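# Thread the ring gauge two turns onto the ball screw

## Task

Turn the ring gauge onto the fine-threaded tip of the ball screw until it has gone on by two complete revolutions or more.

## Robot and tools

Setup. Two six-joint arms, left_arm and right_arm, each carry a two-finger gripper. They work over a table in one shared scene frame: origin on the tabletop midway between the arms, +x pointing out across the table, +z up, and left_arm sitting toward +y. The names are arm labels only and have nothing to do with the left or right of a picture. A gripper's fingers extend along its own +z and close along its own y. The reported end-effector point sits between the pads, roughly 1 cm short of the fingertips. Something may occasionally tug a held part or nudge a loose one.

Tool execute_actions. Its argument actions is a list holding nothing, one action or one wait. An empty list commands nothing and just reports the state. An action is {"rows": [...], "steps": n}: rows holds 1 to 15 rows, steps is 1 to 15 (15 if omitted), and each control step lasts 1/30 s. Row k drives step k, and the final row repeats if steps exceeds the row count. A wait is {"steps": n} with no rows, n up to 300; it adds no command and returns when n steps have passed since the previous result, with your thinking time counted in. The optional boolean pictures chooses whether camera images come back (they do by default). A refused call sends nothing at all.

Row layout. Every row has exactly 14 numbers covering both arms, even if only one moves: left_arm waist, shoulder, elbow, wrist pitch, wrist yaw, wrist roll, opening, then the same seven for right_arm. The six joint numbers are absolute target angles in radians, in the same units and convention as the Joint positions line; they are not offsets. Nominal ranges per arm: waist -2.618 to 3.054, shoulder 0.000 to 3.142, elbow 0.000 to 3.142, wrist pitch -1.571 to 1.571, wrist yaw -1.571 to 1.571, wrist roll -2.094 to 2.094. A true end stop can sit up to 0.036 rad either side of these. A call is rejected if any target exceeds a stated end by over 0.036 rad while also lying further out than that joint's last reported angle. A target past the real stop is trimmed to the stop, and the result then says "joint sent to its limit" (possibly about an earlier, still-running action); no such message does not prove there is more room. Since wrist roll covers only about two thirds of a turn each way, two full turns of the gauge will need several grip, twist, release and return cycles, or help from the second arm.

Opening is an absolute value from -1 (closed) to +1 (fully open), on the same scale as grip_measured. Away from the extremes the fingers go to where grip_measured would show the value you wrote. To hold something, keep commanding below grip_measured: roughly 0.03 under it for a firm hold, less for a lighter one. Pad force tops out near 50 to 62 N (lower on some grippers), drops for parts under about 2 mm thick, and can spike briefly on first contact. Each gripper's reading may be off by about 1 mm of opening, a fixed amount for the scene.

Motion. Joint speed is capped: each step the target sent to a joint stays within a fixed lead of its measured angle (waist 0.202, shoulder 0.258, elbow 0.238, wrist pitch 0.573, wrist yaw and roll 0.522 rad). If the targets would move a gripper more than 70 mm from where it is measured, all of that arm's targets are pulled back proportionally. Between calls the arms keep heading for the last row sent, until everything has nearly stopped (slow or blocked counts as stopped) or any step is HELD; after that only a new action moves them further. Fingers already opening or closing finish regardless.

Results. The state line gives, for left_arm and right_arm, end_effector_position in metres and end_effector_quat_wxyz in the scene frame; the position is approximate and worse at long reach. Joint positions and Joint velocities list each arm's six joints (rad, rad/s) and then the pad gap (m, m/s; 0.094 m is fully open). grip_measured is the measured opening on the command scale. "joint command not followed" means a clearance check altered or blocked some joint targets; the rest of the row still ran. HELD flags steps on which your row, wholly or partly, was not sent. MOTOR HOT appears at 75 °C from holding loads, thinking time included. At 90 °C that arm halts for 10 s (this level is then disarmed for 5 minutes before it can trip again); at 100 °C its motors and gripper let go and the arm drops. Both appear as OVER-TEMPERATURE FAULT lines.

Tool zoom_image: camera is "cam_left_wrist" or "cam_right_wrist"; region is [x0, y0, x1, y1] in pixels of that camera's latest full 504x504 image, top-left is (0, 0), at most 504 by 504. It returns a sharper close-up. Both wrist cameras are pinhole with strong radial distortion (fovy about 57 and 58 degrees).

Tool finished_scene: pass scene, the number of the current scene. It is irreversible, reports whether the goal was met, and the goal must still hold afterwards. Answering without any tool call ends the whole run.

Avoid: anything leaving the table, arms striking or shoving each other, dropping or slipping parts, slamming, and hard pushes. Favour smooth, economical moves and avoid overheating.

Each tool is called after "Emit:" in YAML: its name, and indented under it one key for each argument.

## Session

Emit:
execute_actions:
  actions: []

Scene clock: 0.00 s of 5200.00 s.
left_arm: end_effector_position=(+0.4181, +0.3685, +0.3162) grip_measured=+1.000 end_effector_quat_wxyz=(+0.468, -0.242, +0.845, +0.095) | right_arm: end_effector_position=(+0.2223, -0.2917, +0.1473) grip_measured=+1.000 end_effector_quat_wxyz=(+0.359, -0.300, +0.861, -0.200)
Joint positions: left_arm=[-0.108  1.512  1.568 -0.706 -0.45  -0.397  0.094] | right_arm=[ 0.179  0.666  0.552 -0.636  0.239 -0.627  0.094]
Joint velocities: left_arm=[ 0.002 -0.007  0.002  0.007  0.022  0.007  0.   ] | right_arm=[ 0.002 -0.017 -0.007 -0.051  0.007  0.037  0.   ]
Motor temperatures (°C, as the motors report them): left_arm=[27 34 32 31 29 27] | right_arm=[29 40 33 43 30 27]

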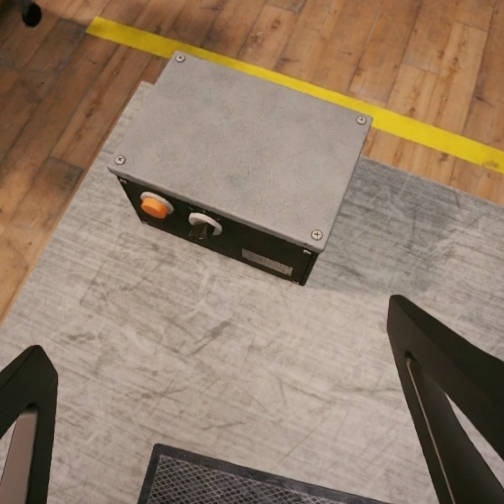

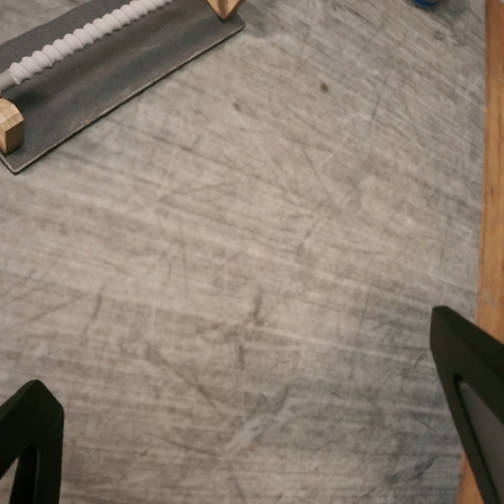

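Emit:
execute_actions:
  actions:
    - {"rows":[[-0.3,1.4,1.5,-1.0,0,0,1,0.3,1.0,0.95,-0.85,0.1,-0.3,1],[-0.4,1.3,1.4,-1.1,0,0,1,0.4,1.3,1.4,-1.1,0,0,1]],"steps":15}
  pictures: false

Emit:
execute_actions:
  actions:
    - {"steps":45}

Scene clock: 6.40 s of 5200.00 s.
left_arm: end_effector_position=(+0.2966, +0.2064, +0.2532) grip_measured=+1.000 end_effector_quat_wxyz=(+0.293, +0.151, +0.943, -0.045) | right_arm: end_effector_position=(+0.2914, -0.1693, +0.2557) grip_measured=+1.000 end_effector_quat_wxyz=(+0.308, -0.186, +0.932, +0.044)
Joint positions: left_arm=[-0.406  1.316  1.416 -1.071 -0.03  -0.035  0.094] | right_arm=[ 0.394  1.301  1.397 -1.034  0.015 -0.035  0.094]
Joint velocities: left_arm=[ 0.002 -0.002  0.002 -0.212  0.139  0.168  0.   ] | right_arm=[-0.012 -0.09   0.017 -0.286 -0.125  0.11   0.   ]
Motor temperatures (°C, as the motors report them): left_arm=[27 36 34 32 29 27] | right_arm=[29 40 36 44 30 27]
Steps of this call (steps 1 to 90: nothing new was sent; then 2.90 s passed at rest; steps 91 to 105: all 15 steps of this action). Readings (joint positions):
91: left_arm=[-0.118 1.507 1.566 -0.720 -0.420 -0.363] | right_arm=[0.198 0.705 0.590 -0.690 0.229 -0.574]
92: left_arm=[-0.141 1.491 1.550 -0.742 -0.383 -0.328] | right_arm=[0.253 0.788 0.665 -0.774 0.199 -0.480]
94: left_arm=[-0.214 1.445 1.501 -0.806 -0.309 -0.267] | right_arm=[0.359 0.975 0.832 -0.895 0.122 -0.313]
98: left_arm=[-0.372 1.357 1.430 -0.949 -0.147 -0.137] | right_arm=[0.394 1.285 1.157 -1.007 0.047 -0.134]
105: the state above

Scene clock: 7.90 s of 5200.00 s.
left_arm: end_effector_position=(+0.2913, +0.2041, +0.2503) grip_measured=+1.000 end_effector_quat_wxyz=(+0.281, +0.167, +0.944, -0.050) | right_arm: end_effector_position=(+0.2809, -0.1717, +0.2488) grip_measured=+1.000 end_effector_quat_wxyz=(+0.283, -0.177, +0.942, +0.047)
Joint positions: left_arm=[-0.406  1.316  1.416 -1.091 -0.007 -0.01   0.094] | right_arm=[ 0.394  1.3    1.397 -1.086  0.007 -0.009  0.094]
Joint velocities: left_arm=[ 0.012  0.007  0.002  0.022 -0.037 -0.007  0.   ] | right_arm=[-0.012 -0.002  0.002 -0.007  0.022 -0.051  0.   ]
Motor temperatures (°C, as the motors report them): left_arm=[27 36 34 32 29 27] | right_arm=[29 40 36 44 30 27]
Steps of this call (steps 1 to 30: the robot went on to your last target; steps 31 to 45: nothing new was sent). Readings (joint positions):
1: left_arm=[-0.406 1.316 1.416 -1.076 -0.025 -0.030] | right_arm=[0.394 1.300 1.397 -1.042 0.014 -0.030]
2: left_arm=[-0.406 1.316 1.416 -1.079 -0.021 -0.026] | right_arm=[0.394 1.300 1.397 -1.050 0.012 -0.026]
4: left_arm=[-0.406 1.316 1.416 -1.084 -0.016 -0.020] | right_arm=[0.394 1.300 1.397 -1.066 0.010 -0.020]
8: left_arm=[-0.406 1.316 1.416 -1.089 -0.010 -0.014] | right_arm=[0.394 1.300 1.397 -1.079 0.008 -0.013]
45: the state above
All arms were judged still, so your last target was given up. Only a new action makes them travel on or press farther. Fingers that are still opening or closing keep moving.

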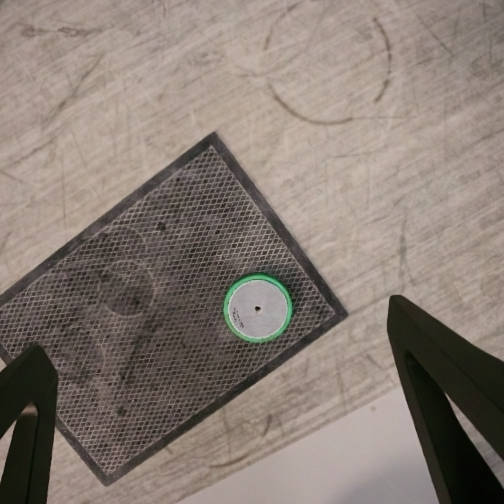

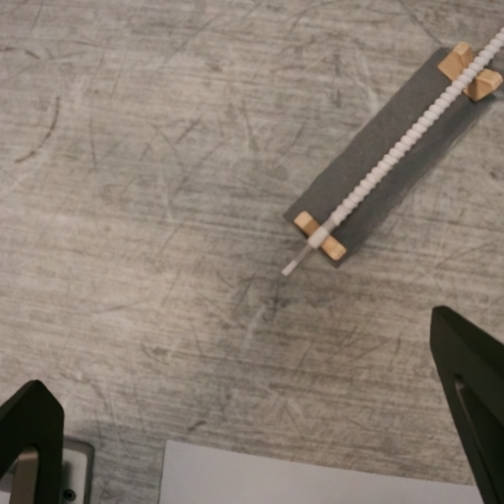

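Emit:
zoom_image:
  camera: "cam_right_wrist"
  region: [260,20,504,300]

Region (260, 20, 504, 300) of cam_right_wrist's 504x504 image, scaled by 1.800, with more detail than that image has; it fills the left 439 columns of this view, and the rest is white.

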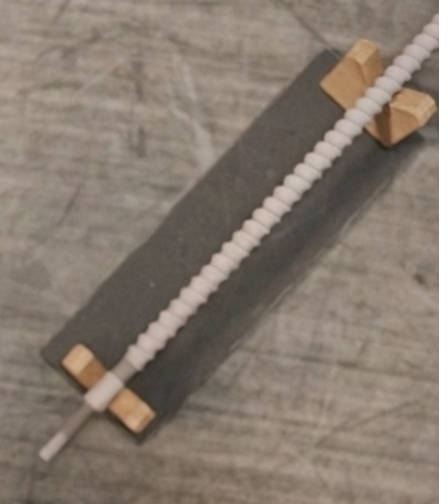

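Emit:
execute_actions:
  actions:
    - {"rows":[[-0.46,1.5,1.35,-1.1,0,0,1,0.25,1.7,1.65,-1.2,0,0.3,1],[-0.524,1.741,1.265,-1.095,0,0,1,0.07,2.134,1.886,-1.323,0,0.665,1]],"steps":15}
  pictures: false

Emit:
execute_actions:
  actions:
    - {"steps":45}

Scene clock: 88.03 s of 5200.00 s.
left_arm: end_effector_position=(+0.2549, +0.1805, +0.0566) grip_measured=+1.000 end_effector_quat_wxyz=(-0.025, +0.231, +0.973, +0.009) | right_arm: end_effector_position=(+0.3986, -0.2716, +0.0718) grip_measured=+1.000 end_effector_quat_wxyz=(-0.000, +0.284, +0.959, -0.000)
Joint positions: left_arm=[-0.52   1.781  1.25  -1.093 -0.005 -0.01   0.094] | right_arm=[ 0.064  2.172  1.869 -1.268  0.     0.61   0.094]
Joint velocities: left_arm=[ 0.017 -0.198 -0.007  0.051 -0.007  0.037  0.   ] | right_arm=[-0.012  0.598 -0.125 -0.227  0.007  0.344  0.   ]
Motor temperatures (°C, as the motors report them): left_arm=[27 36 34 33 29 27] | right_arm=[29 40 39 40 30 27]
Steps of this call (steps 1 to 90: nothing new was sent; then 76.63 s passed at rest; steps 91 to 105: all 15 steps of this action). Readings (joint positions):
91: left_arm=[-0.411 1.330 1.415 -1.093 -0.009 -0.010] | right_arm=[0.375 1.336 1.442 -1.134 -0.006 0.038]
92: left_arm=[-0.426 1.353 1.410 -1.087 -0.010 -0.010] | right_arm=[0.329 1.401 1.527 -1.184 -0.015 0.125]
94: left_arm=[-0.461 1.429 1.384 -1.080 -0.010 -0.010] | right_arm=[0.213 1.549 1.686 -1.210 -0.015 0.285]
98: left_arm=[-0.505 1.649 1.322 -1.075 -0.007 -0.010] | right_arm=[0.075 1.821 1.867 -1.216 -0.001 0.477]
105: the state above

Scene clock: 89.53 s of 5200.00 s.
left_arm: end_effector_position=(+0.2557, +0.1801, +0.0610) grip_measured=+1.000 end_effector_quat_wxyz=(-0.018, +0.231, +0.973, +0.007) | right_arm: end_effector_position=(+0.3875, -0.2719, +0.0813) grip_measured=+1.000 end_effector_quat_wxyz=(-0.011, +0.306, +0.952, -0.004)
Joint positions: left_arm=[-0.52   1.765  1.25  -1.093 -0.005 -0.01   0.094] | right_arm=[ 0.064  2.145  1.863 -1.312  0.     0.655  0.094]
Joint velocities: left_arm=[ 0.002  0.012 -0.017 -0.022  0.037 -0.022  0.   ] | right_arm=[-0.007 -0.012  0.002  0.007  0.081 -0.081  0.   ]
Motor temperatures (°C, as the motors report them): left_arm=[27 37 35 33 29 27] | right_arm=[29 41 39 40 30 27]
Steps of this call (steps 1 to 30: the robot went on to your last target; steps 31 to 45: nothing new was sent). Readings (joint positions):
1: left_arm=[-0.520 1.774 1.250 -1.093 -0.005 -0.010] | right_arm=[0.064 2.186 1.865 -1.278 0.000 0.619]
2: left_arm=[-0.520 1.770 1.250 -1.093 -0.005 -0.010] | right_arm=[0.064 2.189 1.863 -1.287 0.000 0.627]
4: left_arm=[-0.520 1.765 1.250 -1.093 -0.005 -0.010] | right_arm=[0.064 2.178 1.863 -1.298 0.000 0.637]
8: left_arm=[-0.520 1.765 1.250 -1.093 -0.005 -0.010] | right_arm=[0.064 2.149 1.863 -1.307 0.000 0.648]
45: the state above
All arms were judged still, so your last target was given up. Only a new action makes them travel on or press farther. Fingers that are still opening or closing keep moving.

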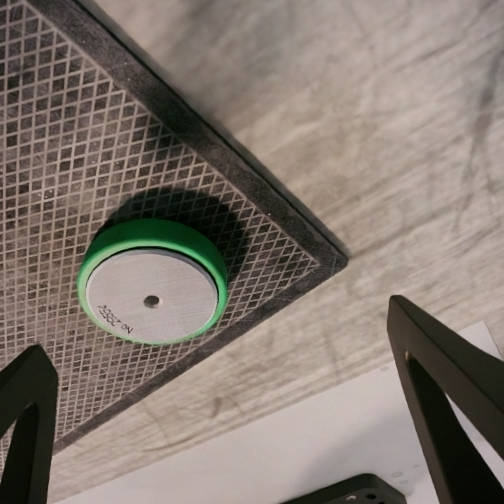

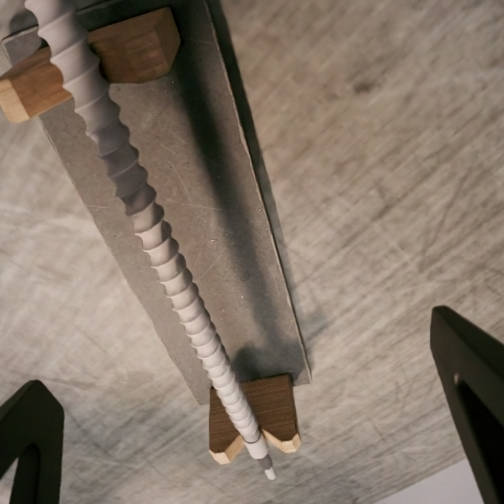

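Emit:
execute_actions:
  actions:
    - {"rows":[[-0.44,1.70,1.14,-0.99,0,0,1,0.108,2.073,1.665,-1.14,0,0.61,1]],"steps":15}
  pictures: false

Emit:
execute_actions:
  actions:
    - {"steps":25}

Scene clock: 108.47 s of 5200.00 s.
left_arm: end_effector_position=(+0.2590, +0.2056, +0.0481) grip_measured=+1.000 end_effector_quat_wxyz=(-0.005, +0.191, +0.982, +0.002) | right_arm: end_effector_position=(+0.3761, -0.2549, +0.0554) grip_measured=+1.000 end_effector_quat_wxyz=(+0.000, +0.269, +0.963, +0.001)
Joint positions: left_arm=[-0.437  1.727  1.152 -1.006 -0.002 -0.009  0.094] | right_arm=[ 0.107  2.089  1.673 -1.154 -0.001  0.621  0.094]
Joint velocities: left_arm=[ 0.012 -0.027  0.002 -0.022  0.095 -0.066  0.   ] | right_arm=[ 0.002 -0.007 -0.007  0.066 -0.037  0.007  0.   ]
Motor temperatures (°C, as the motors report them): left_arm=[27 41 36 32 29 27] | right_arm=[29 49 40 38 30 27]
Steps of this call (steps 1 to 90: nothing new was sent; then 15.43 s passed at rest; steps 91 to 105: all 15 steps of this action). Readings (joint positions):
91: left_arm=[-0.511 1.756 1.233 -1.071 0.000 -0.009] | right_arm=[0.067 2.130 1.826 -1.272 0.001 0.650]
92: left_arm=[-0.495 1.743 1.206 -1.047 0.002 -0.009] | right_arm=[0.072 2.107 1.773 -1.235 0.001 0.643]
94: left_arm=[-0.456 1.728 1.168 -1.037 0.001 -0.009] | right_arm=[0.088 2.089 1.706 -1.215 0.001 0.635]
98: left_arm=[-0.437 1.727 1.152 -1.025 -0.002 -0.009] | right_arm=[0.107 2.089 1.673 -1.186 -0.001 0.626]
105: the state above

Scene clock: 109.30 s of 5200.00 s.
left_arm: end_effector_position=(+0.2598, +0.2052, +0.0481) grip_measured=+1.000 end_effector_quat_wxyz=(-0.003, +0.191, +0.982, +0.002) | right_arm: end_effector_position=(+0.3777, -0.2548, +0.0554) grip_measured=+1.000 end_effector_quat_wxyz=(+0.003, +0.269, +0.963, +0.002)
Joint positions: left_arm=[-0.437  1.727  1.152 -1.002 -0.002 -0.009  0.094] | right_arm=[ 0.107  2.089  1.673 -1.148 -0.001  0.62   0.094]
Joint velocities: left_arm=[-0.002 -0.017 -0.017  0.007  0.066 -0.007  0.   ] | right_arm=[ 0.002 -0.002 -0.002 -0.007 -0.066  0.022  0.   ]
Motor temperatures (°C, as the motors report them): left_arm=[27 41 36 32 29 27] | right_arm=[29 50 40 38 30 27]
Steps of this call (steps 1 to 15: the robot went on to your last target; steps 16 to 25: nothing new was sent). Readings (joint positions):
1: left_arm=[-0.437 1.727 1.152 -1.005 -0.002 -0.009] | right_arm=[0.107 2.089 1.673 -1.153 -0.001 0.621]
2: left_arm=[-0.437 1.727 1.152 -1.004 -0.002 -0.009] | right_arm=[0.107 2.089 1.673 -1.152 -0.001 0.621]
4: left_arm=[-0.437 1.727 1.152 -1.004 -0.002 -0.009] | right_arm=[0.107 2.089 1.673 -1.150 -0.001 0.621]
8: left_arm=[-0.437 1.727 1.152 -1.003 -0.002 -0.009] | right_arm=[0.107 2.089 1.673 -1.148 -0.001 0.620]
25: the state above
All arms were judged still, so your last target was given up. Only a new action makes them travel on or press farther. Fingers that are still opening or closing keep moving.

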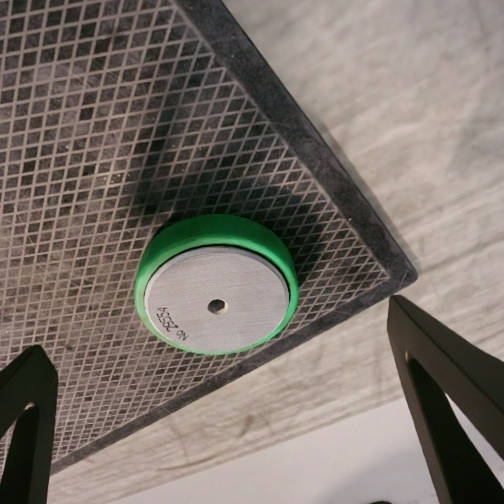

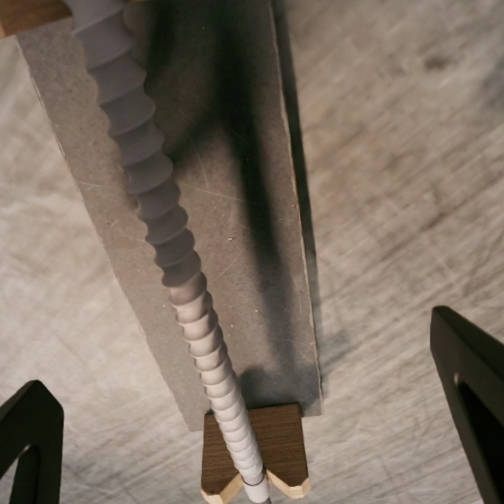

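Emit:
execute_actions:
  actions:
    - {"rows":[[-0.44,1.72,1.10,-0.94,0,0,1,0.108,2.08,1.64,-1.11,0,0.61,1],[-0.44,1.72,1.10,-0.94,0,0,1,0.108,2.08,1.64,-1.11,0,0.61,1],[-0.44,1.72,1.10,-0.94,0,0,1,0.108,2.08,1.64,-1.11,0,0.61,1],[-0.44,1.74,1.055,-0.875,0,0,1,0.108,2.092,1.608,-1.075,0,0.61,1]],"steps":15}
  pictures: false

Emit:
execute_actions:
  actions:
    - {"steps":20}

Scene clock: 118.67 s of 5200.00 s.
left_arm: end_effector_position=(+0.2567, +0.2065, +0.0252) grip_measured=+1.000 end_effector_quat_wxyz=(+0.003, +0.191, +0.982, +0.001) | right_arm: end_effector_position=(+0.3776, -0.2548, +0.0429) grip_measured=+1.000 end_effector_quat_wxyz=(+0.008, +0.268, +0.963, +0.004)
Joint positions: left_arm=[-0.437  1.737  1.067 -0.895 -0.002 -0.009  0.094] | right_arm=[ 0.107  2.089  1.623 -1.087 -0.001  0.62   0.094]
Joint velocities: left_arm=[ 0.002 -0.037  0.007  0.051 -0.007 -0.022  0.   ] | right_arm=[-0.002 -0.022 -0.012  0.037 -0.066  0.051  0.   ]
Motor temperatures (°C, as the motors report them): left_arm=[27 41 35 32 29 27] | right_arm=[29 51 39 38 30 27]
Steps of this call (steps 1 to 90: nothing new was sent; then 5.87 s passed at rest; steps 91 to 105: all 15 steps of this action). Readings (joint positions):
91: left_arm=[-0.437 1.727 1.147 -0.993 -0.002 -0.009] | right_arm=[0.107 2.089 1.671 -1.143 -0.001 0.620]
92: left_arm=[-0.437 1.727 1.139 -0.982 -0.002 -0.009] | right_arm=[0.107 2.089 1.668 -1.138 -0.001 0.620]
94: left_arm=[-0.437 1.727 1.115 -0.959 -0.002 -0.009] | right_arm=[0.107 2.089 1.656 -1.122 -0.001 0.620]
98: left_arm=[-0.437 1.736 1.070 -0.920 -0.002 -0.009] | right_arm=[0.107 2.089 1.625 -1.100 -0.001 0.620]
105: the state above

Scene clock: 119.33 s of 5200.00 s.
left_arm: end_effector_position=(+0.2584, +0.2058, +0.0252) grip_measured=+1.000 end_effector_quat_wxyz=(+0.006, +0.191, +0.981, -0.000) | right_arm: end_effector_position=(+0.3787, -0.2547, +0.0429) grip_measured=+1.000 end_effector_quat_wxyz=(+0.010, +0.268, +0.963, +0.004)
Joint positions: left_arm=[-0.437  1.737  1.067 -0.887 -0.002 -0.009  0.094] | right_arm=[ 0.107  2.089  1.623 -1.083 -0.001  0.62   0.094]
Joint velocities: left_arm=[ 0.002  0.017 -0.007 -0.037  0.022  0.007  0.   ] | right_arm=[-0.002 -0.002 -0.012 -0.037 -0.066 -0.007  0.   ]
Motor temperatures (°C, as the motors report them): left_arm=[27 41 35 32 29 27] | right_arm=[29 51 39 37 30 27]
Steps of this call (steps 1 to 15: the robot went on to your last target; steps 16 to 20: nothing new was sent). Readings (joint positions):
1: left_arm=[-0.437 1.737 1.067 -0.893 -0.002 -0.009] | right_arm=[0.107 2.089 1.623 -1.086 -0.001 0.620]
2: left_arm=[-0.437 1.737 1.067 -0.891 -0.002 -0.009] | right_arm=[0.107 2.089 1.623 -1.085 -0.001 0.620]
4: left_arm=[-0.437 1.737 1.067 -0.890 -0.002 -0.009] | right_arm=[0.107 2.089 1.623 -1.084 -0.001 0.620]
8: left_arm=[-0.437 1.737 1.067 -0.888 -0.002 -0.009] | right_arm=[0.107 2.089 1.623 -1.083 -0.001 0.620]
20: the state above
All arms were judged still, so your last target was given up. Only a new action makes them travel on or press farther. Fingers that are still opening or closing keep moving.

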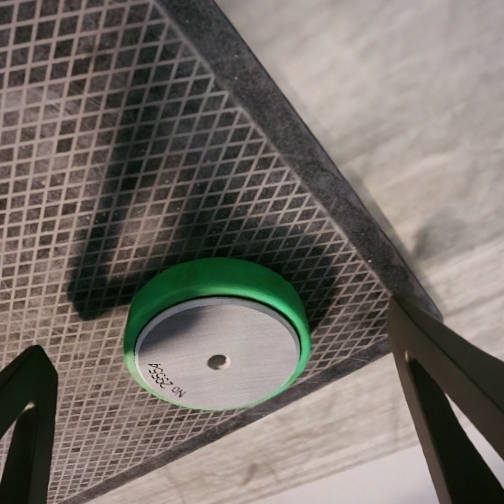

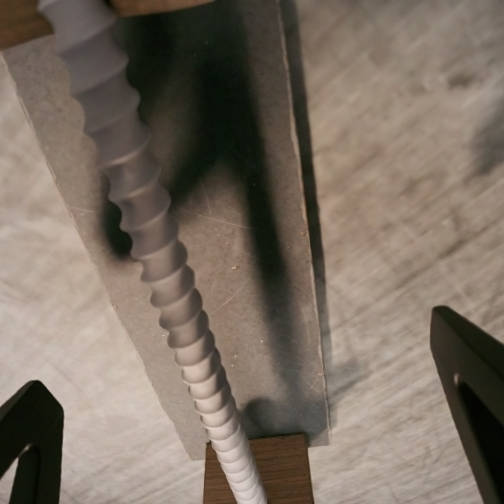

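Emit:
execute_actions:
  actions:
    - {"rows":[[-0.44,1.75,1.055,-0.885,0,0,1,0.108,2.105,1.608,-1.07,0,0.61,1],[-0.44,1.75,1.055,-0.885,0,0,1,0.108,2.105,1.608,-1.07,0,0.61,1],[-0.44,1.755,1.055,-0.885,0,0,0.6,0.108,2.115,1.608,-1.065,0,0.61,0.5],[-0.44,1.755,1.055,-0.885,0,0,0.6,0.108,2.115,1.608,-1.065,0,0.61,0.5]],"steps":15}

Scene clock: 125.07 s of 5200.00 s.
left_arm: end_effector_position=(+0.2584, +0.2058, +0.0252) grip_measured=+0.601 end_effector_quat_wxyz=(+0.006, +0.191, +0.981, -0.000) | right_arm: end_effector_position=(+0.3811, -0.2545, +0.0430) grip_measured=+0.502 end_effector_quat_wxyz=(+0.014, +0.268, +0.963, +0.006)
Joint positions: left_arm=[-0.437  1.737  1.067 -0.887 -0.002 -0.009  0.075] | right_arm=[ 0.107  2.089  1.623 -1.073 -0.001  0.62   0.071]
Joint velocities: left_arm=[-0.027 -0.007  0.007  0.066  0.037  0.022 -0.   ] | right_arm=[ 0.002 -0.012  0.002 -0.051 -0.051 -0.11   0.001]
Motor temperatures (°C, as the motors report them): left_arm=[27 40 34 31 29 27] | right_arm=[29 51 38 37 30 27]
Steps of this call (steps 1 to 90: nothing new was sent; then 2.23 s passed at rest; steps 91 to 105: all 15 steps of this action). Readings (joint positions):
91: left_arm=[-0.437 1.737 1.067 -0.887 -0.002 -0.009] | right_arm=[0.107 2.089 1.623 -1.082 -0.001 0.620]
92: left_arm=[-0.437 1.737 1.067 -0.887 -0.002 -0.009] | right_arm=[0.107 2.089 1.623 -1.081 -0.001 0.620]
94: left_arm=[-0.437 1.737 1.067 -0.887 -0.002 -0.009] | right_arm=[0.107 2.089 1.623 -1.079 -0.001 0.620]
98: left_arm=[-0.437 1.737 1.067 -0.887 -0.002 -0.009] | right_arm=[0.107 2.089 1.623 -1.074 -0.001 0.620]
105: the state above

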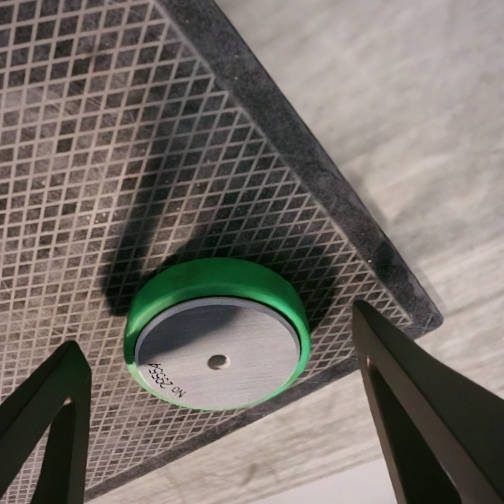

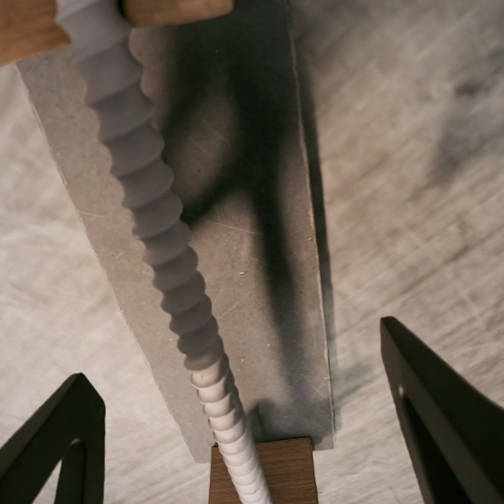

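Emit:
execute_actions:
  actions:
    - {"rows":[[-0.44,1.745,1.035,-0.875,0,0,0.5,0.108,2.10,1.565,-1.035,0,0.61,0.3],[-0.44,1.745,1.035,-0.875,0,0,0.5,0.108,2.10,1.565,-1.035,0,0.61,0.3],[-0.44,1.745,1.035,-0.875,0,0,0.5,0.108,2.10,1.565,-1.035,0,0.61,0.3],[-0.44,1.745,1.035,-0.875,0,0,0.5,0.108,2.10,1.565,-1.035,0,0.61,0.3],[-0.44,1.745,1.035,-0.875,0,0,0.5,0.108,2.10,1.565,-1.035,0,0.61,0.3],[-0.44,1.745,1.035,-0.875,0,0,0.5,0.108,2.10,1.565,-1.035,0,0.61,0.3],[-0.44,1.745,1.035,-0.875,0,0,0.3,0.108,2.10,1.565,-1.035,0,0.61,0.0],[-0.44,1.745,1.035,-0.875,0,0,0.3,0.108,2.10,1.565,-1.035,0,0.61,0.0],[-0.44,1.745,1.035,-0.875,0,0,0.2,0.108,2.10,1.565,-1.035,0,0.61,0.0],[-0.44,1.745,1.035,-0.875,0,0,0.15,0.108,2.10,1.565,-1.035,0,0.61,0.0],[-0.44,1.745,1.035,-0.875,0,0,0.1,0.108,2.10,1.565,-1.035,0,0.61,0.0],[-0.44,1.745,1.035,-0.875,0,0,0.05,0.108,2.10,1.565,-1.035,0,0.61,0.0],[-0.44,1.745,1.035,-0.875,0,0,-0.0,0.108,2.10,1.565,-1.035,0,0.61,0.0]],"steps":15}

Scene clock: 132.60 s of 5200.00 s.
left_arm: end_effector_position=(+0.2543, +0.2078, +0.0217) grip_measured=+0.081 end_effector_quat_wxyz=(+0.001, +0.191, +0.982, +0.002) | right_arm: end_effector_position=(+0.3749, -0.2550, +0.0323) grip_measured=+0.002 end_effector_quat_wxyz=(+0.008, +0.268, +0.963, +0.004)
Joint positions: left_arm=[-0.437  1.737  1.051 -0.884 -0.004 -0.009  0.051] | right_arm=[ 0.107  2.089  1.579 -1.044 -0.001  0.619  0.047]
Joint velocities: left_arm=[ 0.007 -0.012 -0.022 -0.022 -0.037  0.007  0.001] | right_arm=[-0.002 -0.007 -0.007  0.007 -0.081  0.037 -0.001]
Motor temperatures (°C, as the motors report them): left_arm=[27 39 34 31 29 27] | right_arm=[29 49 38 37 30 27]
Steps of this call (steps 1 to 15: the robot went on to your last target; steps 16 to 90: nothing new was sent; then 4.03 s passed at rest; steps 91 to 105: all 15 steps of this action). Readings (joint positions):
91: left_arm=[-0.437 1.737 1.065 -0.886 -0.002 -0.009] | right_arm=[0.107 2.089 1.616 -1.065 -0.001 0.619]
92: left_arm=[-0.437 1.737 1.062 -0.884 -0.002 -0.009] | right_arm=[0.107 2.089 1.609 -1.058 -0.001 0.619]
94: left_arm=[-0.437 1.737 1.055 -0.884 -0.002 -0.009] | right_arm=[0.107 2.089 1.590 -1.050 -0.001 0.619]
98: left_arm=[-0.437 1.737 1.051 -0.884 -0.002 -0.009] | right_arm=[0.107 2.089 1.579 -1.050 -0.001 0.619]
105: the state above

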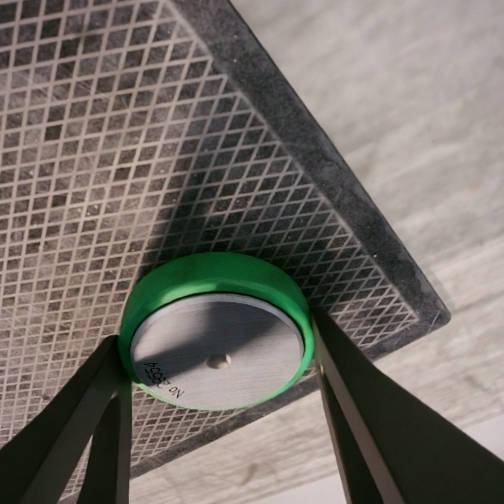

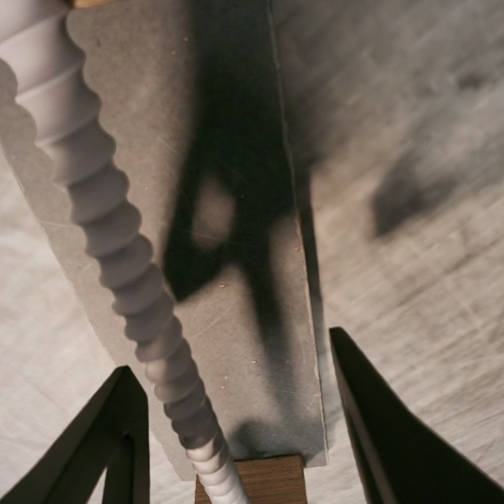

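Emit:
execute_actions:
  actions:
    - {"rows":[[-0.44,1.745,1.035,-0.875,0,0,-0.03,0.135,2.10,1.555,-1.02,0,0.63,0.0]],"steps":15}

Scene clock: 136.37 s of 5200.00 s.
left_arm: end_effector_position=(+0.2543, +0.2078, +0.0217) grip_measured=+0.081 end_effector_quat_wxyz=(+0.001, +0.191, +0.982, +0.002) | right_arm: end_effector_position=(+0.3780, -0.2457, +0.0324) grip_measured=+0.002 end_effector_quat_wxyz=(+0.015, +0.258, +0.966, +0.006)
Joint positions: left_arm=[-0.437  1.737  1.051 -0.884 -0.004 -0.009  0.051] | right_arm=[ 0.129  2.089  1.579 -1.028 -0.001  0.621  0.047]
Joint velocities: left_arm=[-0.027  0.012  0.002 -0.007  0.066  0.007  0.   ] | right_arm=[-0.002 -0.007 -0.012 -0.022  0.007  0.022  0.   ]
Motor temperatures (°C, as the motors report them): left_arm=[27 39 34 31 29 27] | right_arm=[29 49 38 37 30 27]
Steps of this call (steps 1 to 15: the robot went on to your last target; steps 16 to 90: nothing new was sent; then 0.27 s passed at rest; steps 91 to 105: all 15 steps of this action). Readings (joint positions):
91: left_arm=[-0.437 1.737 1.051 -0.884 -0.004 -0.009] | right_arm=[0.108 2.089 1.579 -1.041 -0.001 0.620]
92: left_arm=[-0.437 1.737 1.051 -0.884 -0.004 -0.009] | right_arm=[0.111 2.089 1.579 -1.039 -0.001 0.620]
94: left_arm=[-0.437 1.737 1.051 -0.884 -0.004 -0.009] | right_arm=[0.119 2.089 1.579 -1.034 -0.001 0.620]
98: left_arm=[-0.437 1.737 1.051 -0.884 -0.004 -0.009] | right_arm=[0.129 2.089 1.579 -1.030 -0.001 0.620]
105: the state above

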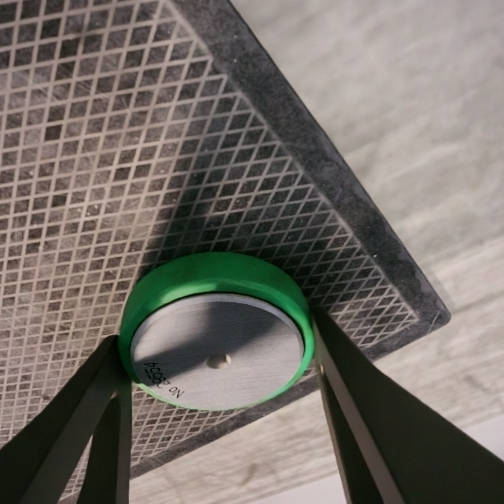

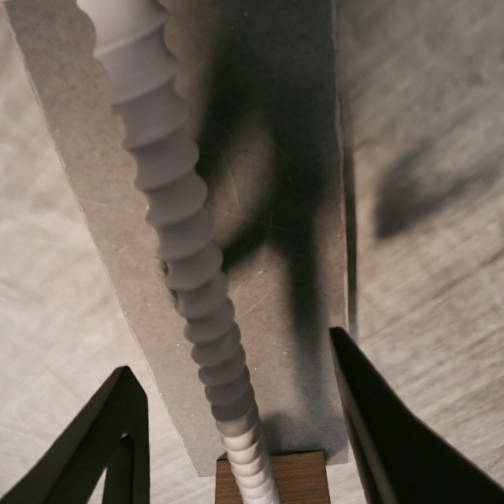

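Emit:
execute_actions:
  actions:
    - {"rows":[[-0.44,1.745,1.035,-0.875,0,0,-0.03,0.135,2.10,1.545,-1.015,0,0.63,-0.2],[-0.44,1.745,1.035,-0.875,0,0,-0.03,0.135,2.10,1.545,-1.015,0,0.63,-0.2],[-0.44,1.745,1.035,-0.875,0,0,-0.03,0.135,2.10,1.545,-1.015,0,0.63,-0.4],[-0.44,1.745,1.035,-0.875,0,0,-0.03,0.135,2.10,1.545,-1.015,0,0.63,-0.4],[-0.44,1.745,1.035,-0.875,0,0,-0.03,0.135,2.10,1.545,-1.015,0,0.63,-0.55],[-0.44,1.745,1.035,-0.875,0,0,-0.03,0.135,2.10,1.545,-1.015,0,0.63,-0.55],[-0.44,1.745,1.035,-0.875,0,0,-0.03,0.135,2.10,1.545,-1.015,0,0.63,-0.65]],"steps":15}

Scene clock: 140.73 s of 5200.00 s.
left_arm: end_effector_position=(+0.2543, +0.2078, +0.0217) grip_measured=+0.081 end_effector_quat_wxyz=(+0.001, +0.191, +0.982, +0.002) | right_arm: end_effector_position=(+0.3741, -0.2461, +0.0282) grip_measured=-0.648 end_effector_quat_wxyz=(+0.010, +0.258, +0.966, +0.005)
Joint positions: left_arm=[-0.437  1.737  1.051 -0.884 -0.004 -0.009  0.051] | right_arm=[ 0.129  2.089  1.562 -1.022 -0.001  0.621  0.017]
Joint velocities: left_arm=[ 0.007 -0.002 -0.007 -0.051  0.007  0.022 -0.   ] | right_arm=[-0.002 -0.017  0.017  0.051 -0.007  0.007  0.   ]
Motor temperatures (°C, as the motors report them): left_arm=[27 38 34 31 29 27] | right_arm=[29 49 37 37 30 27]
Steps of this call (steps 1 to 15: the robot went on to your last target; steps 16 to 90: nothing new was sent; then 0.87 s passed at rest; steps 91 to 105: all 15 steps of this action). Readings (joint positions):
91: left_arm=[-0.437 1.737 1.051 -0.884 -0.004 -0.009] | right_arm=[0.129 2.089 1.577 -1.026 -0.001 0.621]
92: left_arm=[-0.437 1.737 1.051 -0.884 -0.004 -0.009] | right_arm=[0.129 2.089 1.574 -1.024 -0.001 0.621]
94: left_arm=[-0.437 1.737 1.051 -0.884 -0.004 -0.009] | right_arm=[0.129 2.089 1.567 -1.023 -0.001 0.621]
98: left_arm=[-0.437 1.737 1.051 -0.884 -0.004 -0.009] | right_arm=[0.129 2.089 1.562 -1.023 -0.001 0.621]
105: the state above

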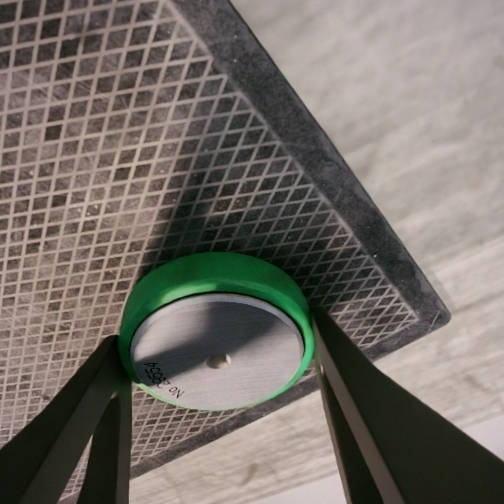

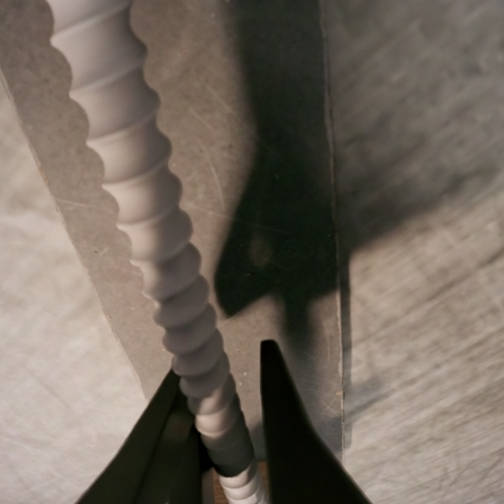

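Emit:
execute_actions:
  actions:
    - {"rows":[[-0.44,1.745,1.035,-0.875,0,0,-0.03,0.135,2.10,1.55,-1.015,0,0.63,-0.3],[-0.44,1.745,1.035,-0.875,0,0,-0.03,0.135,2.10,1.55,-1.015,0,0.63,0.0],[-0.44,1.745,1.035,-0.875,0,0,-0.03,0.135,2.10,1.55,-1.015,0,0.63,0.1],[-0.44,1.745,1.035,-0.875,0,0,-0.03,0.13,2.10,1.6,-1.03,0,0.62,0.1],[-0.44,1.745,1.035,-0.875,0,0,-0.03,0.125,2.10,1.63,-1.04,0,0.61,0.1],[-0.44,1.745,1.035,-0.875,0,0,-0.03,0.12,2.11,1.66,-1.05,0,0.60,0.1],[-0.44,1.745,1.035,-0.875,0,0,-0.03,0.115,2.12,1.69,-1.06,0,0.595,0.1],[-0.44,1.745,1.035,-0.875,0,0,-0.03,0.11,2.13,1.71,-1.07,0,0.59,0.1],[-0.44,1.745,1.035,-0.875,0,0,-0.03,0.10,2.135,1.72,-1.075,0,0.585,0.1],[-0.44,1.745,1.035,-0.875,0,0,-0.03,0.09,2.14,1.72,-1.08,0,0.58,0.1],[-0.44,1.745,1.035,-0.875,0,0,-0.03,0.09,2.145,1.72,-1.08,0,0.58,0.1],[-0.44,1.745,1.035,-0.875,0,0,-0.03,0.09,2.15,1.72,-1.08,0,0.58,0.1],[-0.44,1.745,1.035,-0.875,0,0,-0.03,0.09,2.155,1.72,-1.08,0,0.58,0.1],[-0.44,1.745,1.035,-0.875,0,0,-0.03,0.09,2.16,1.72,-1.08,0,0.58,0.1]],"steps":15}
  pictures: false

Emit:
execute_actions:
  actions:
    - {"steps":15}

Scene clock: 155.17 s of 5200.00 s.
left_arm: end_effector_position=(+0.2543, +0.2078, +0.0217) grip_measured=+0.081 end_effector_quat_wxyz=(+0.001, +0.191, +0.982, +0.002) | right_arm: end_effector_position=(+0.4075, -0.2572, +0.0508) grip_measured=+0.098 end_effector_quat_wxyz=(+0.045, +0.261, +0.964, +0.016)
Joint positions: left_arm=[-0.437  1.737  1.051 -0.884 -0.004 -0.009  0.051] | right_arm=[ 0.095  2.123  1.703 -1.054 -0.002  0.595  0.052]
Joint velocities: left_arm=[-0.002  0.002  0.002  0.022 -0.051  0.037  0.   ] | right_arm=[-0.085  0.159 -0.017 -0.081 -0.007 -0.037  0.   ]
Motor temperatures (°C, as the motors report them): left_arm=[27 38 34 31 29 27] | right_arm=[29 49 37 36 30 27]
Steps of this call (steps 1 to 15: the robot went on to your last target; steps 16 to 90: nothing new was sent; then 10.93 s passed at rest; steps 91 to 105: all 15 steps of this action). Readings (joint positions):
91: left_arm=[-0.437 1.737 1.051 -0.884 -0.004 -0.009] | right_arm=[0.129 2.089 1.562 -1.022 -0.001 0.621]
92: left_arm=[-0.437 1.737 1.051 -0.884 -0.004 -0.009] | right_arm=[0.129 2.089 1.562 -1.022 -0.001 0.621]
94: left_arm=[-0.437 1.737 1.051 -0.884 -0.004 -0.009] | right_arm=[0.129 2.089 1.562 -1.022 -0.001 0.621]
98: left_arm=[-0.437 1.737 1.051 -0.884 -0.004 -0.009] | right_arm=[0.128 2.108 1.635 -1.050 -0.001 0.614]
105: the state above

Scene clock: 155.67 s of 5200.00 s.
left_arm: end_effector_position=(+0.2543, +0.2078, +0.0217) grip_measured=+0.081 end_effector_quat_wxyz=(+0.001, +0.191, +0.982, +0.002) | right_arm: end_effector_position=(+0.4021, -0.2586, +0.0398) grip_measured=+0.098 end_effector_quat_wxyz=(+0.026, +0.260, +0.965, +0.010)
Joint positions: left_arm=[-0.437  1.737  1.051 -0.884 -0.004 -0.009  0.051] | right_arm=[ 0.093  2.15   1.703 -1.069 -0.002  0.59   0.052]
Joint velocities: left_arm=[ 0.002  0.002 -0.007 -0.007 -0.051  0.051  0.001] | right_arm=[-0.002 -0.002 -0.002 -0.051  0.007 -0.066 -0.   ]
Motor temperatures (°C, as the motors report them): left_arm=[27 38 33 31 29 27] | right_arm=[29 49 37 36 30 27]
Steps of this call (steps 1 to 15: the robot went on to your last target). Readings (joint positions):
1: left_arm=[-0.437 1.737 1.051 -0.884 -0.004 -0.009] | right_arm=[0.094 2.129 1.703 -1.057 -0.002 0.594]
2: left_arm=[-0.437 1.737 1.051 -0.884 -0.004 -0.009] | right_arm=[0.093 2.135 1.703 -1.059 -0.002 0.593]
4: left_arm=[-0.437 1.737 1.051 -0.884 -0.004 -0.009] | right_arm=[0.093 2.145 1.703 -1.063 -0.002 0.592]
8: left_arm=[-0.437 1.737 1.051 -0.884 -0.004 -0.009] | right_arm=[0.093 2.150 1.703 -1.068 -0.002 0.591]
15: the state above

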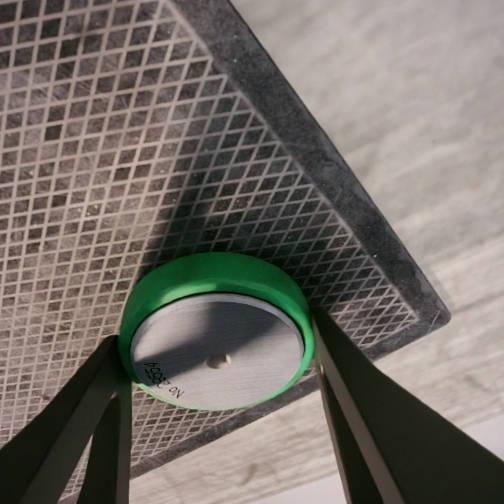

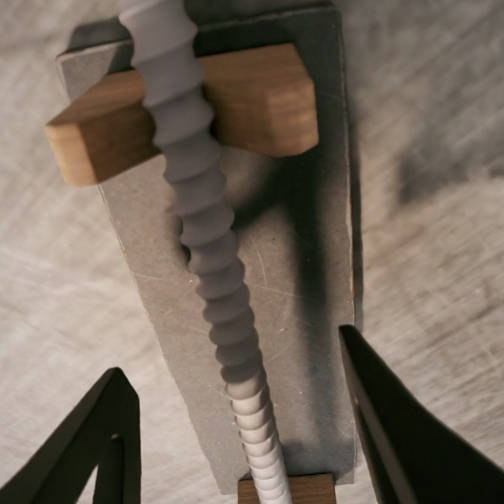

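Emit:
execute_actions:
  actions:
    - {"rows":[[-0.44,1.745,1.035,-0.875,0,0,-0.03,0.085,2.165,1.72,-1.085,0,0.58,0.1],[-0.44,1.745,1.035,-0.875,0,0,-0.03,0.08,2.17,1.72,-1.085,0,0.58,0.1],[-0.44,1.745,1.035,-0.875,0,0,-0.03,0.078,2.175,1.72,-1.09,0,0.58,0.1],[-0.44,1.745,1.035,-0.875,0,0,-0.03,0.078,2.18,1.72,-1.09,0,0.58,0.1],[-0.44,1.745,1.035,-0.875,0,0,-0.03,0.078,2.185,1.72,-1.095,0,0.58,0.1],[-0.44,1.745,1.035,-0.875,0,0,-0.03,0.078,2.19,1.72,-1.095,0,0.58,0.1]],"steps":15}

Scene clock: 161.47 s of 5200.00 s.
left_arm: end_effector_position=(+0.2543, +0.2078, +0.0217) grip_measured=+0.081 end_effector_quat_wxyz=(+0.001, +0.191, +0.982, +0.002) | right_arm: end_effector_position=(+0.3962, -0.2613, +0.0282) grip_measured=+0.098 end_effector_quat_wxyz=(+0.006, +0.263, +0.965, +0.003)
Joint positions: left_arm=[-0.437  1.737  1.051 -0.884 -0.004 -0.009  0.051] | right_arm=[ 0.087  2.178  1.703 -1.083 -0.002  0.59   0.052]
Joint velocities: left_arm=[-0.012  0.007 -0.017 -0.022 -0.051  0.007  0.   ] | right_arm=[-0.012  0.007 -0.007  0.037  0.007  0.007  0.   ]
Motor temperatures (°C, as the motors report them): left_arm=[27 38 33 31 29 27] | right_arm=[29 50 38 36 30 27]
Steps of this call (steps 1 to 15: the robot went on to your last target; steps 16 to 90: nothing new was sent; then 2.30 s passed at rest; steps 91 to 105: all 15 steps of this action). Readings (joint positions):
91: left_arm=[-0.437 1.737 1.051 -0.884 -0.004 -0.009] | right_arm=[0.093 2.150 1.703 -1.069 -0.002 0.590]
92: left_arm=[-0.437 1.737 1.051 -0.884 -0.004 -0.009] | right_arm=[0.093 2.150 1.703 -1.070 -0.002 0.590]
94: left_arm=[-0.437 1.737 1.051 -0.884 -0.004 -0.009] | right_arm=[0.092 2.151 1.703 -1.073 -0.002 0.590]
98: left_arm=[-0.437 1.737 1.051 -0.884 -0.004 -0.009] | right_arm=[0.088 2.166 1.703 -1.078 -0.002 0.590]
105: the state above

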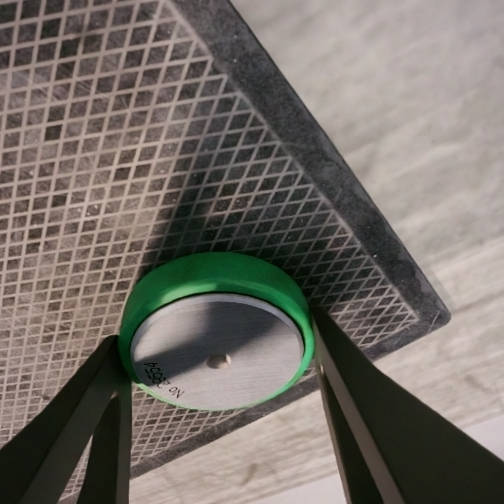

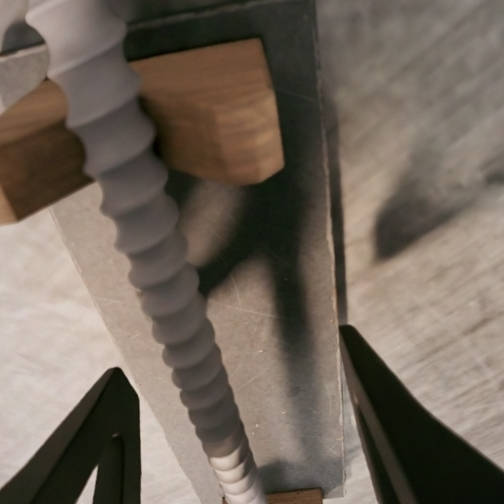

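Emit:
execute_actions:
  actions:
    - {"rows":[[-0.44,1.745,1.035,-0.875,0,0,-0.03,0.085,2.185,1.72,-1.095,0,0.59,-0.1],[-0.44,1.745,1.035,-0.875,0,0,-0.03,0.085,2.185,1.72,-1.095,0,0.59,-0.3],[-0.44,1.745,1.035,-0.875,0,0,-0.03,0.085,2.185,1.72,-1.095,0,0.59,-0.5],[-0.44,1.745,1.035,-0.875,0,0,-0.03,0.085,2.185,1.72,-1.095,0,0.59,-0.5],[-0.44,1.745,1.035,-0.875,0,0,-0.03,0.085,2.185,1.72,-1.095,0,0.59,-0.62],[-0.44,1.745,1.035,-0.875,0,0,-0.03,0.085,2.185,1.72,-1.095,0,0.59,-0.62],[-0.44,1.745,1.035,-0.875,0,0,-0.03,0.085,2.185,1.72,-1.095,0,0.59,-0.7],[-0.44,1.745,1.035,-0.875,0,0,-0.03,0.085,2.185,1.72,-1.095,0,0.59,-0.74],[-0.44,1.745,1.035,-0.875,0,0,-0.03,0.085,2.185,1.72,-1.095,0,0.59,-0.78],[-0.44,1.745,1.035,-0.875,0,0,-0.03,0.085,2.185,1.72,-1.095,0,0.59,-0.82],[-0.44,1.745,1.035,-0.875,0,0,-0.03,0.085,2.185,1.72,-1.095,0,0.59,-0.87]],"steps":15}

Scene clock: 167.70 s of 5200.00 s.
left_arm: end_effector_position=(+0.2543, +0.2078, +0.0217) grip_measured=+0.081 end_effector_quat_wxyz=(+0.001, +0.191, +0.982, +0.002) | right_arm: end_effector_position=(+0.3974, -0.2590, +0.0282) grip_measured=-0.820 end_effector_quat_wxyz=(+0.006, +0.265, +0.964, +0.010)
Joint positions: left_arm=[-0.437  1.737  1.051 -0.884 -0.004 -0.009  0.051] | right_arm=[ 0.087  2.178  1.703 -1.078 -0.014  0.593  0.008]
Joint velocities: left_arm=[ 0.017 -0.017  0.002 -0.051  0.007  0.051  0.001] | right_arm=[-0.002 -0.007 -0.012 -0.066  0.051  0.007 -0.   ]
Motor temperatures (°C, as the motors report them): left_arm=[27 38 33 31 29 27] | right_arm=[29 50 39 35 30 27]
Steps of this call (steps 1 to 15: the robot went on to your last target; steps 16 to 90: nothing new was sent; then 2.73 s passed at rest; steps 91 to 105: all 15 steps of this action). Readings (joint positions):
91: left_arm=[-0.437 1.737 1.051 -0.884 -0.004 -0.009] | right_arm=[0.087 2.178 1.703 -1.084 -0.002 0.590]
92: left_arm=[-0.437 1.737 1.051 -0.884 -0.004 -0.009] | right_arm=[0.087 2.178 1.703 -1.084 -0.002 0.590]
94: left_arm=[-0.437 1.737 1.051 -0.884 -0.004 -0.009] | right_arm=[0.087 2.178 1.703 -1.084 -0.002 0.590]
98: left_arm=[-0.437 1.737 1.051 -0.884 -0.004 -0.009] | right_arm=[0.087 2.178 1.703 -1.081 -0.008 0.590]
105: the state above

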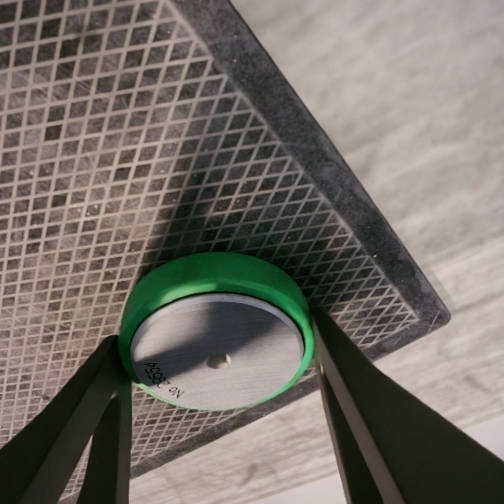

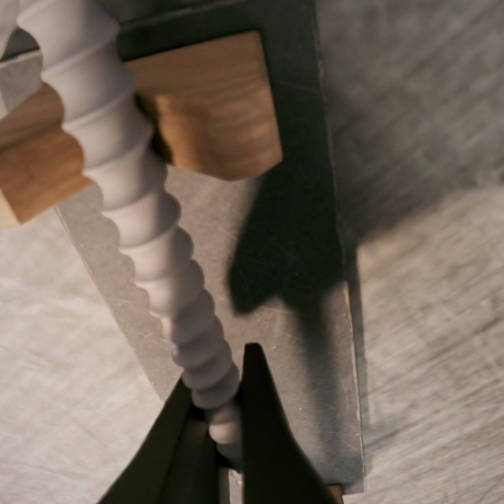

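Emit:
execute_actions:
  actions:
    - {"rows":[[-0.44,1.72,1.05,-0.88,0,0,-0.03,0.087,2.16,1.72,-1.09,0,0.59,-0.87],[-0.44,1.70,1.06,-0.89,0,0,-0.03,0.087,2.145,1.72,-1.10,0,0.59,-0.87],[-0.44,1.68,1.07,-0.90,0,0,-0.03,0.087,2.13,1.73,-1.12,0,0.59,-0.87],[-0.44,1.66,1.07,-0.90,0,0,-0.03,0.087,2.115,1.73,-1.14,0,0.59,-0.87],[-0.44,1.64,1.07,-0.90,0,0,-0.03,0.087,2.10,1.74,-1.15,0,0.59,-0.87],[-0.44,1.62,1.07,-0.90,0,0,-0.03,0.087,2.085,1.74,-1.17,0,0.59,-0.87],[-0.44,1.60,1.06,-0.88,0,0,-0.03,0.087,2.07,1.74,-1.18,0,0.59,-0.87],[-0.44,1.58,1.05,-0.85,0,0,-0.03,0.087,2.055,1.74,-1.20,0,0.59,-0.87],[-0.44,1.56,1.03,-0.80,0,0,-0.03,0.087,2.04,1.75,-1.21,0,0.59,-0.87],[-0.44,1.54,1.01,-0.75,0,0,-0.03,0.087,2.025,1.75,-1.23,0,0.59,-0.87],[-0.44,1.52,0.99,-0.70,0,0,-0.03,0.087,2.01,1.75,-1.24,0,0.59,-0.87],[-0.44,1.50,0.97,-0.62,0,0,-0.03,0.087,2.0,1.75,-1.25,0,0.59,-0.87]],"steps":15}

Scene clock: 191.73 s of 5200.00 s.
left_arm: end_effector_position=(+0.2866, +0.1944, +0.0732) grip_measured=+0.081 end_effector_quat_wxyz=(+0.155, +0.189, +0.969, -0.030) | right_arm: end_effector_position=(+0.3799, -0.2604, +0.0987) grip_measured=-0.820 end_effector_quat_wxyz=(+0.033, +0.264, +0.964, +0.017)
Joint positions: left_arm=[-0.437  1.524  0.99  -0.72  -0.004 -0.009  0.051] | right_arm=[ 0.087  2.012  1.728 -1.214 -0.012  0.593  0.008]
Joint velocities: left_arm=[-0.007 -0.056 -0.095  0.564  0.037  0.022  0.001] | right_arm=[-0.017 -0.222  0.081 -0.168  0.007  0.037 -0.   ]
Motor temperatures (°C, as the motors report them): left_arm=[27 38 33 30 29 27] | right_arm=[29 52 40 34 30 27]
Steps of this call (steps 1 to 15: the robot went on to your last target; steps 16 to 90: nothing new was sent; then 20.53 s passed at rest; steps 91 to 105: all 15 steps of this action). Readings (joint positions):
91: left_arm=[-0.437 1.737 1.051 -0.884 -0.004 -0.009] | right_arm=[0.087 2.178 1.703 -1.078 -0.014 0.593]
92: left_arm=[-0.437 1.737 1.051 -0.884 -0.004 -0.009] | right_arm=[0.087 2.177 1.703 -1.078 -0.014 0.593]
94: left_arm=[-0.437 1.729 1.051 -0.886 -0.004 -0.009] | right_arm=[0.087 2.170 1.703 -1.087 -0.014 0.593]
98: left_arm=[-0.437 1.657 1.051 -0.889 -0.004 -0.009] | right_arm=[0.087 2.121 1.703 -1.134 -0.013 0.593]
105: the state above

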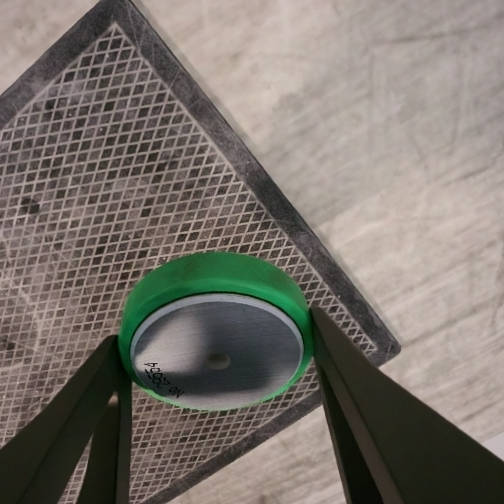

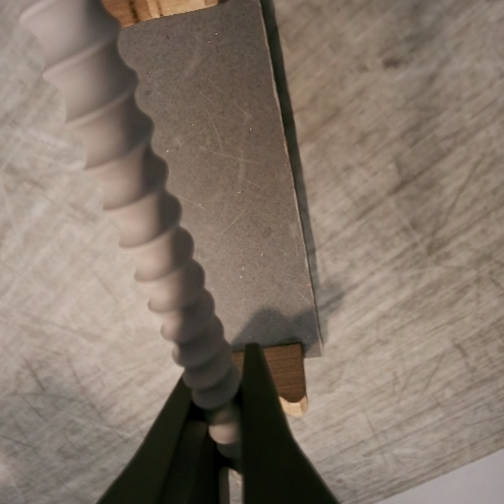

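Emit:
execute_actions:
  actions:
    - {"rows":[[-0.44,1.53,0.93,-0.45,0,0,-0.03,0.10,1.97,1.73,-1.27,0,0.65,-0.87],[-0.44,1.56,0.89,-0.3,0,0,-0.03,0.11,1.94,1.71,-1.29,0,0.72,-0.87],[-0.44,1.59,0.85,-0.1,0,0,-0.03,0.125,1.91,1.69,-1.31,0,0.80,-0.87],[-0.44,1.62,0.81,0.1,0,0,-0.03,0.14,1.88,1.66,-1.32,0,0.88,-0.87],[-0.44,1.65,0.77,0.3,0,0,-0.03,0.155,1.85,1.64,-1.33,0,0.96,-0.87],[-0.44,1.68,0.73,0.5,0,0,-0.03,0.17,1.82,1.61,-1.34,0,1.04,-0.87],[-0.44,1.71,0.69,0.7,0,0,-0.03,0.18,1.79,1.59,-1.35,0,1.12,-0.87],[-0.44,1.74,0.65,0.9,0,0,-0.03,0.19,1.77,1.575,-1.36,0,1.19,-0.87],[-0.44,1.77,0.62,1.08,0,0,-0.03,0.20,1.75,1.565,-1.37,0,1.25,-0.87],[-0.44,1.79,0.595,1.23,0,0,-0.03,0.20,1.74,1.565,-1.38,0,1.25,-0.87]],"steps":15}
  pictures: false

Emit:
execute_actions:
  actions:
    - {"steps":30}

Scene clock: 202.40 s of 5200.00 s.
left_arm: end_effector_position=(+0.3900, +0.1513, +0.0425) grip_measured=+0.085 end_effector_quat_wxyz=(+0.490, +0.166, +0.850, -0.098) | right_arm: end_effector_position=(+0.3020, -0.2278, +0.1515) grip_measured=-0.821 end_effector_quat_wxyz=(+0.017, +0.480, +0.877, +0.019)
Joint positions: left_arm=[-0.437  1.805  0.592  0.69  -0.004 -0.007  0.051] | right_arm=[ 0.202  1.744  1.587 -1.364 -0.008  1.174  0.008]
Joint velocities: left_arm=[-0.002  0.11  -0.037  1.604 -0.037  0.007 -0.   ] | right_arm=[-0.002  0.007  0.002 -0.022 -0.007  0.447 -0.   ]
Motor temperatures (°C, as the motors report them): left_arm=[27 39 34 31 29 27] | right_arm=[29 52 41 34 30 27]
Steps of this call (steps 1 to 30: the robot went on to your last target; steps 31 to 90: nothing new was sent; then 7.17 s passed at rest; steps 91 to 105: all 15 steps of this action). Readings (joint positions):
91: left_arm=[-0.437 1.523 0.970 -0.629 -0.004 -0.009] | right_arm=[0.087 2.005 1.732 -1.242 -0.012 0.601]
92: left_arm=[-0.437 1.525 0.951 -0.576 -0.004 -0.009] | right_arm=[0.089 2.001 1.730 -1.244 -0.011 0.620]
94: left_arm=[-0.437 1.552 0.889 -0.393 -0.004 -0.009] | right_arm=[0.099 1.971 1.702 -1.252 -0.008 0.692]
98: left_arm=[-0.437 1.684 0.737 0.067 -0.004 -0.009] | right_arm=[0.158 1.847 1.615 -1.297 -0.006 0.919]
105: the state above

Scene clock: 203.40 s of 5200.00 s.
left_arm: end_effector_position=(+0.4207, +0.1385, +0.1546) grip_measured=+0.085 end_effector_quat_wxyz=(+0.677, +0.138, +0.710, -0.136) | right_arm: end_effector_position=(+0.2993, -0.2283, +0.1495) grip_measured=-0.821 end_effector_quat_wxyz=(+0.012, +0.509, +0.861, +0.016)
Joint positions: left_arm=[-0.437  1.808  0.592  1.169 -0.004 -0.007  0.051] | right_arm=[ 0.202  1.744  1.58  -1.368 -0.008  1.24   0.008]
Joint velocities: left_arm=[ 0.017 -0.002  0.007 -0.007 -0.066  0.037  0.   ] | right_arm=[-0.007  0.007  0.002 -0.007 -0.022  0.022 -0.001]
Motor temperatures (°C, as the motors report them): left_arm=[27 39 34 32 29 27] | right_arm=[29 52 40 34 30 27]
Steps of this call (steps 1 to 30: the robot went on to your last target). Readings (joint positions):
1: left_arm=[-0.437 1.808 0.592 0.749 -0.004 -0.007] | right_arm=[0.202 1.744 1.585 -1.364 -0.008 1.187]
2: left_arm=[-0.437 1.808 0.592 0.809 -0.004 -0.007] | right_arm=[0.202 1.744 1.583 -1.365 -0.008 1.198]
4: left_arm=[-0.437 1.808 0.592 0.934 -0.004 -0.007] | right_arm=[0.202 1.744 1.580 -1.367 -0.008 1.213]
8: left_arm=[-0.437 1.808 0.592 1.094 -0.004 -0.007] | right_arm=[0.202 1.744 1.580 -1.368 -0.008 1.229]
30: the state above
All arms were judged still, so your last target was given up. Only a new action makes them travel on or press farther. Fingers that are still opening or closing keep moving.

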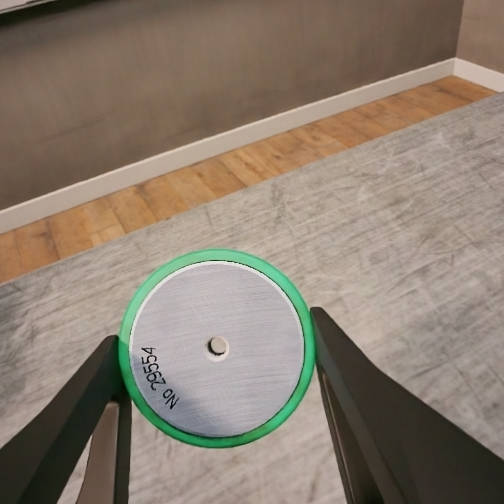

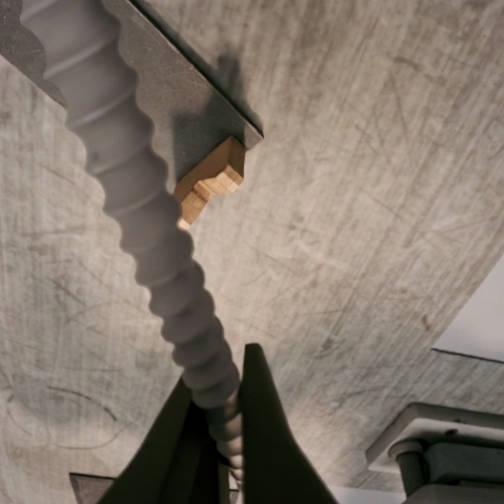

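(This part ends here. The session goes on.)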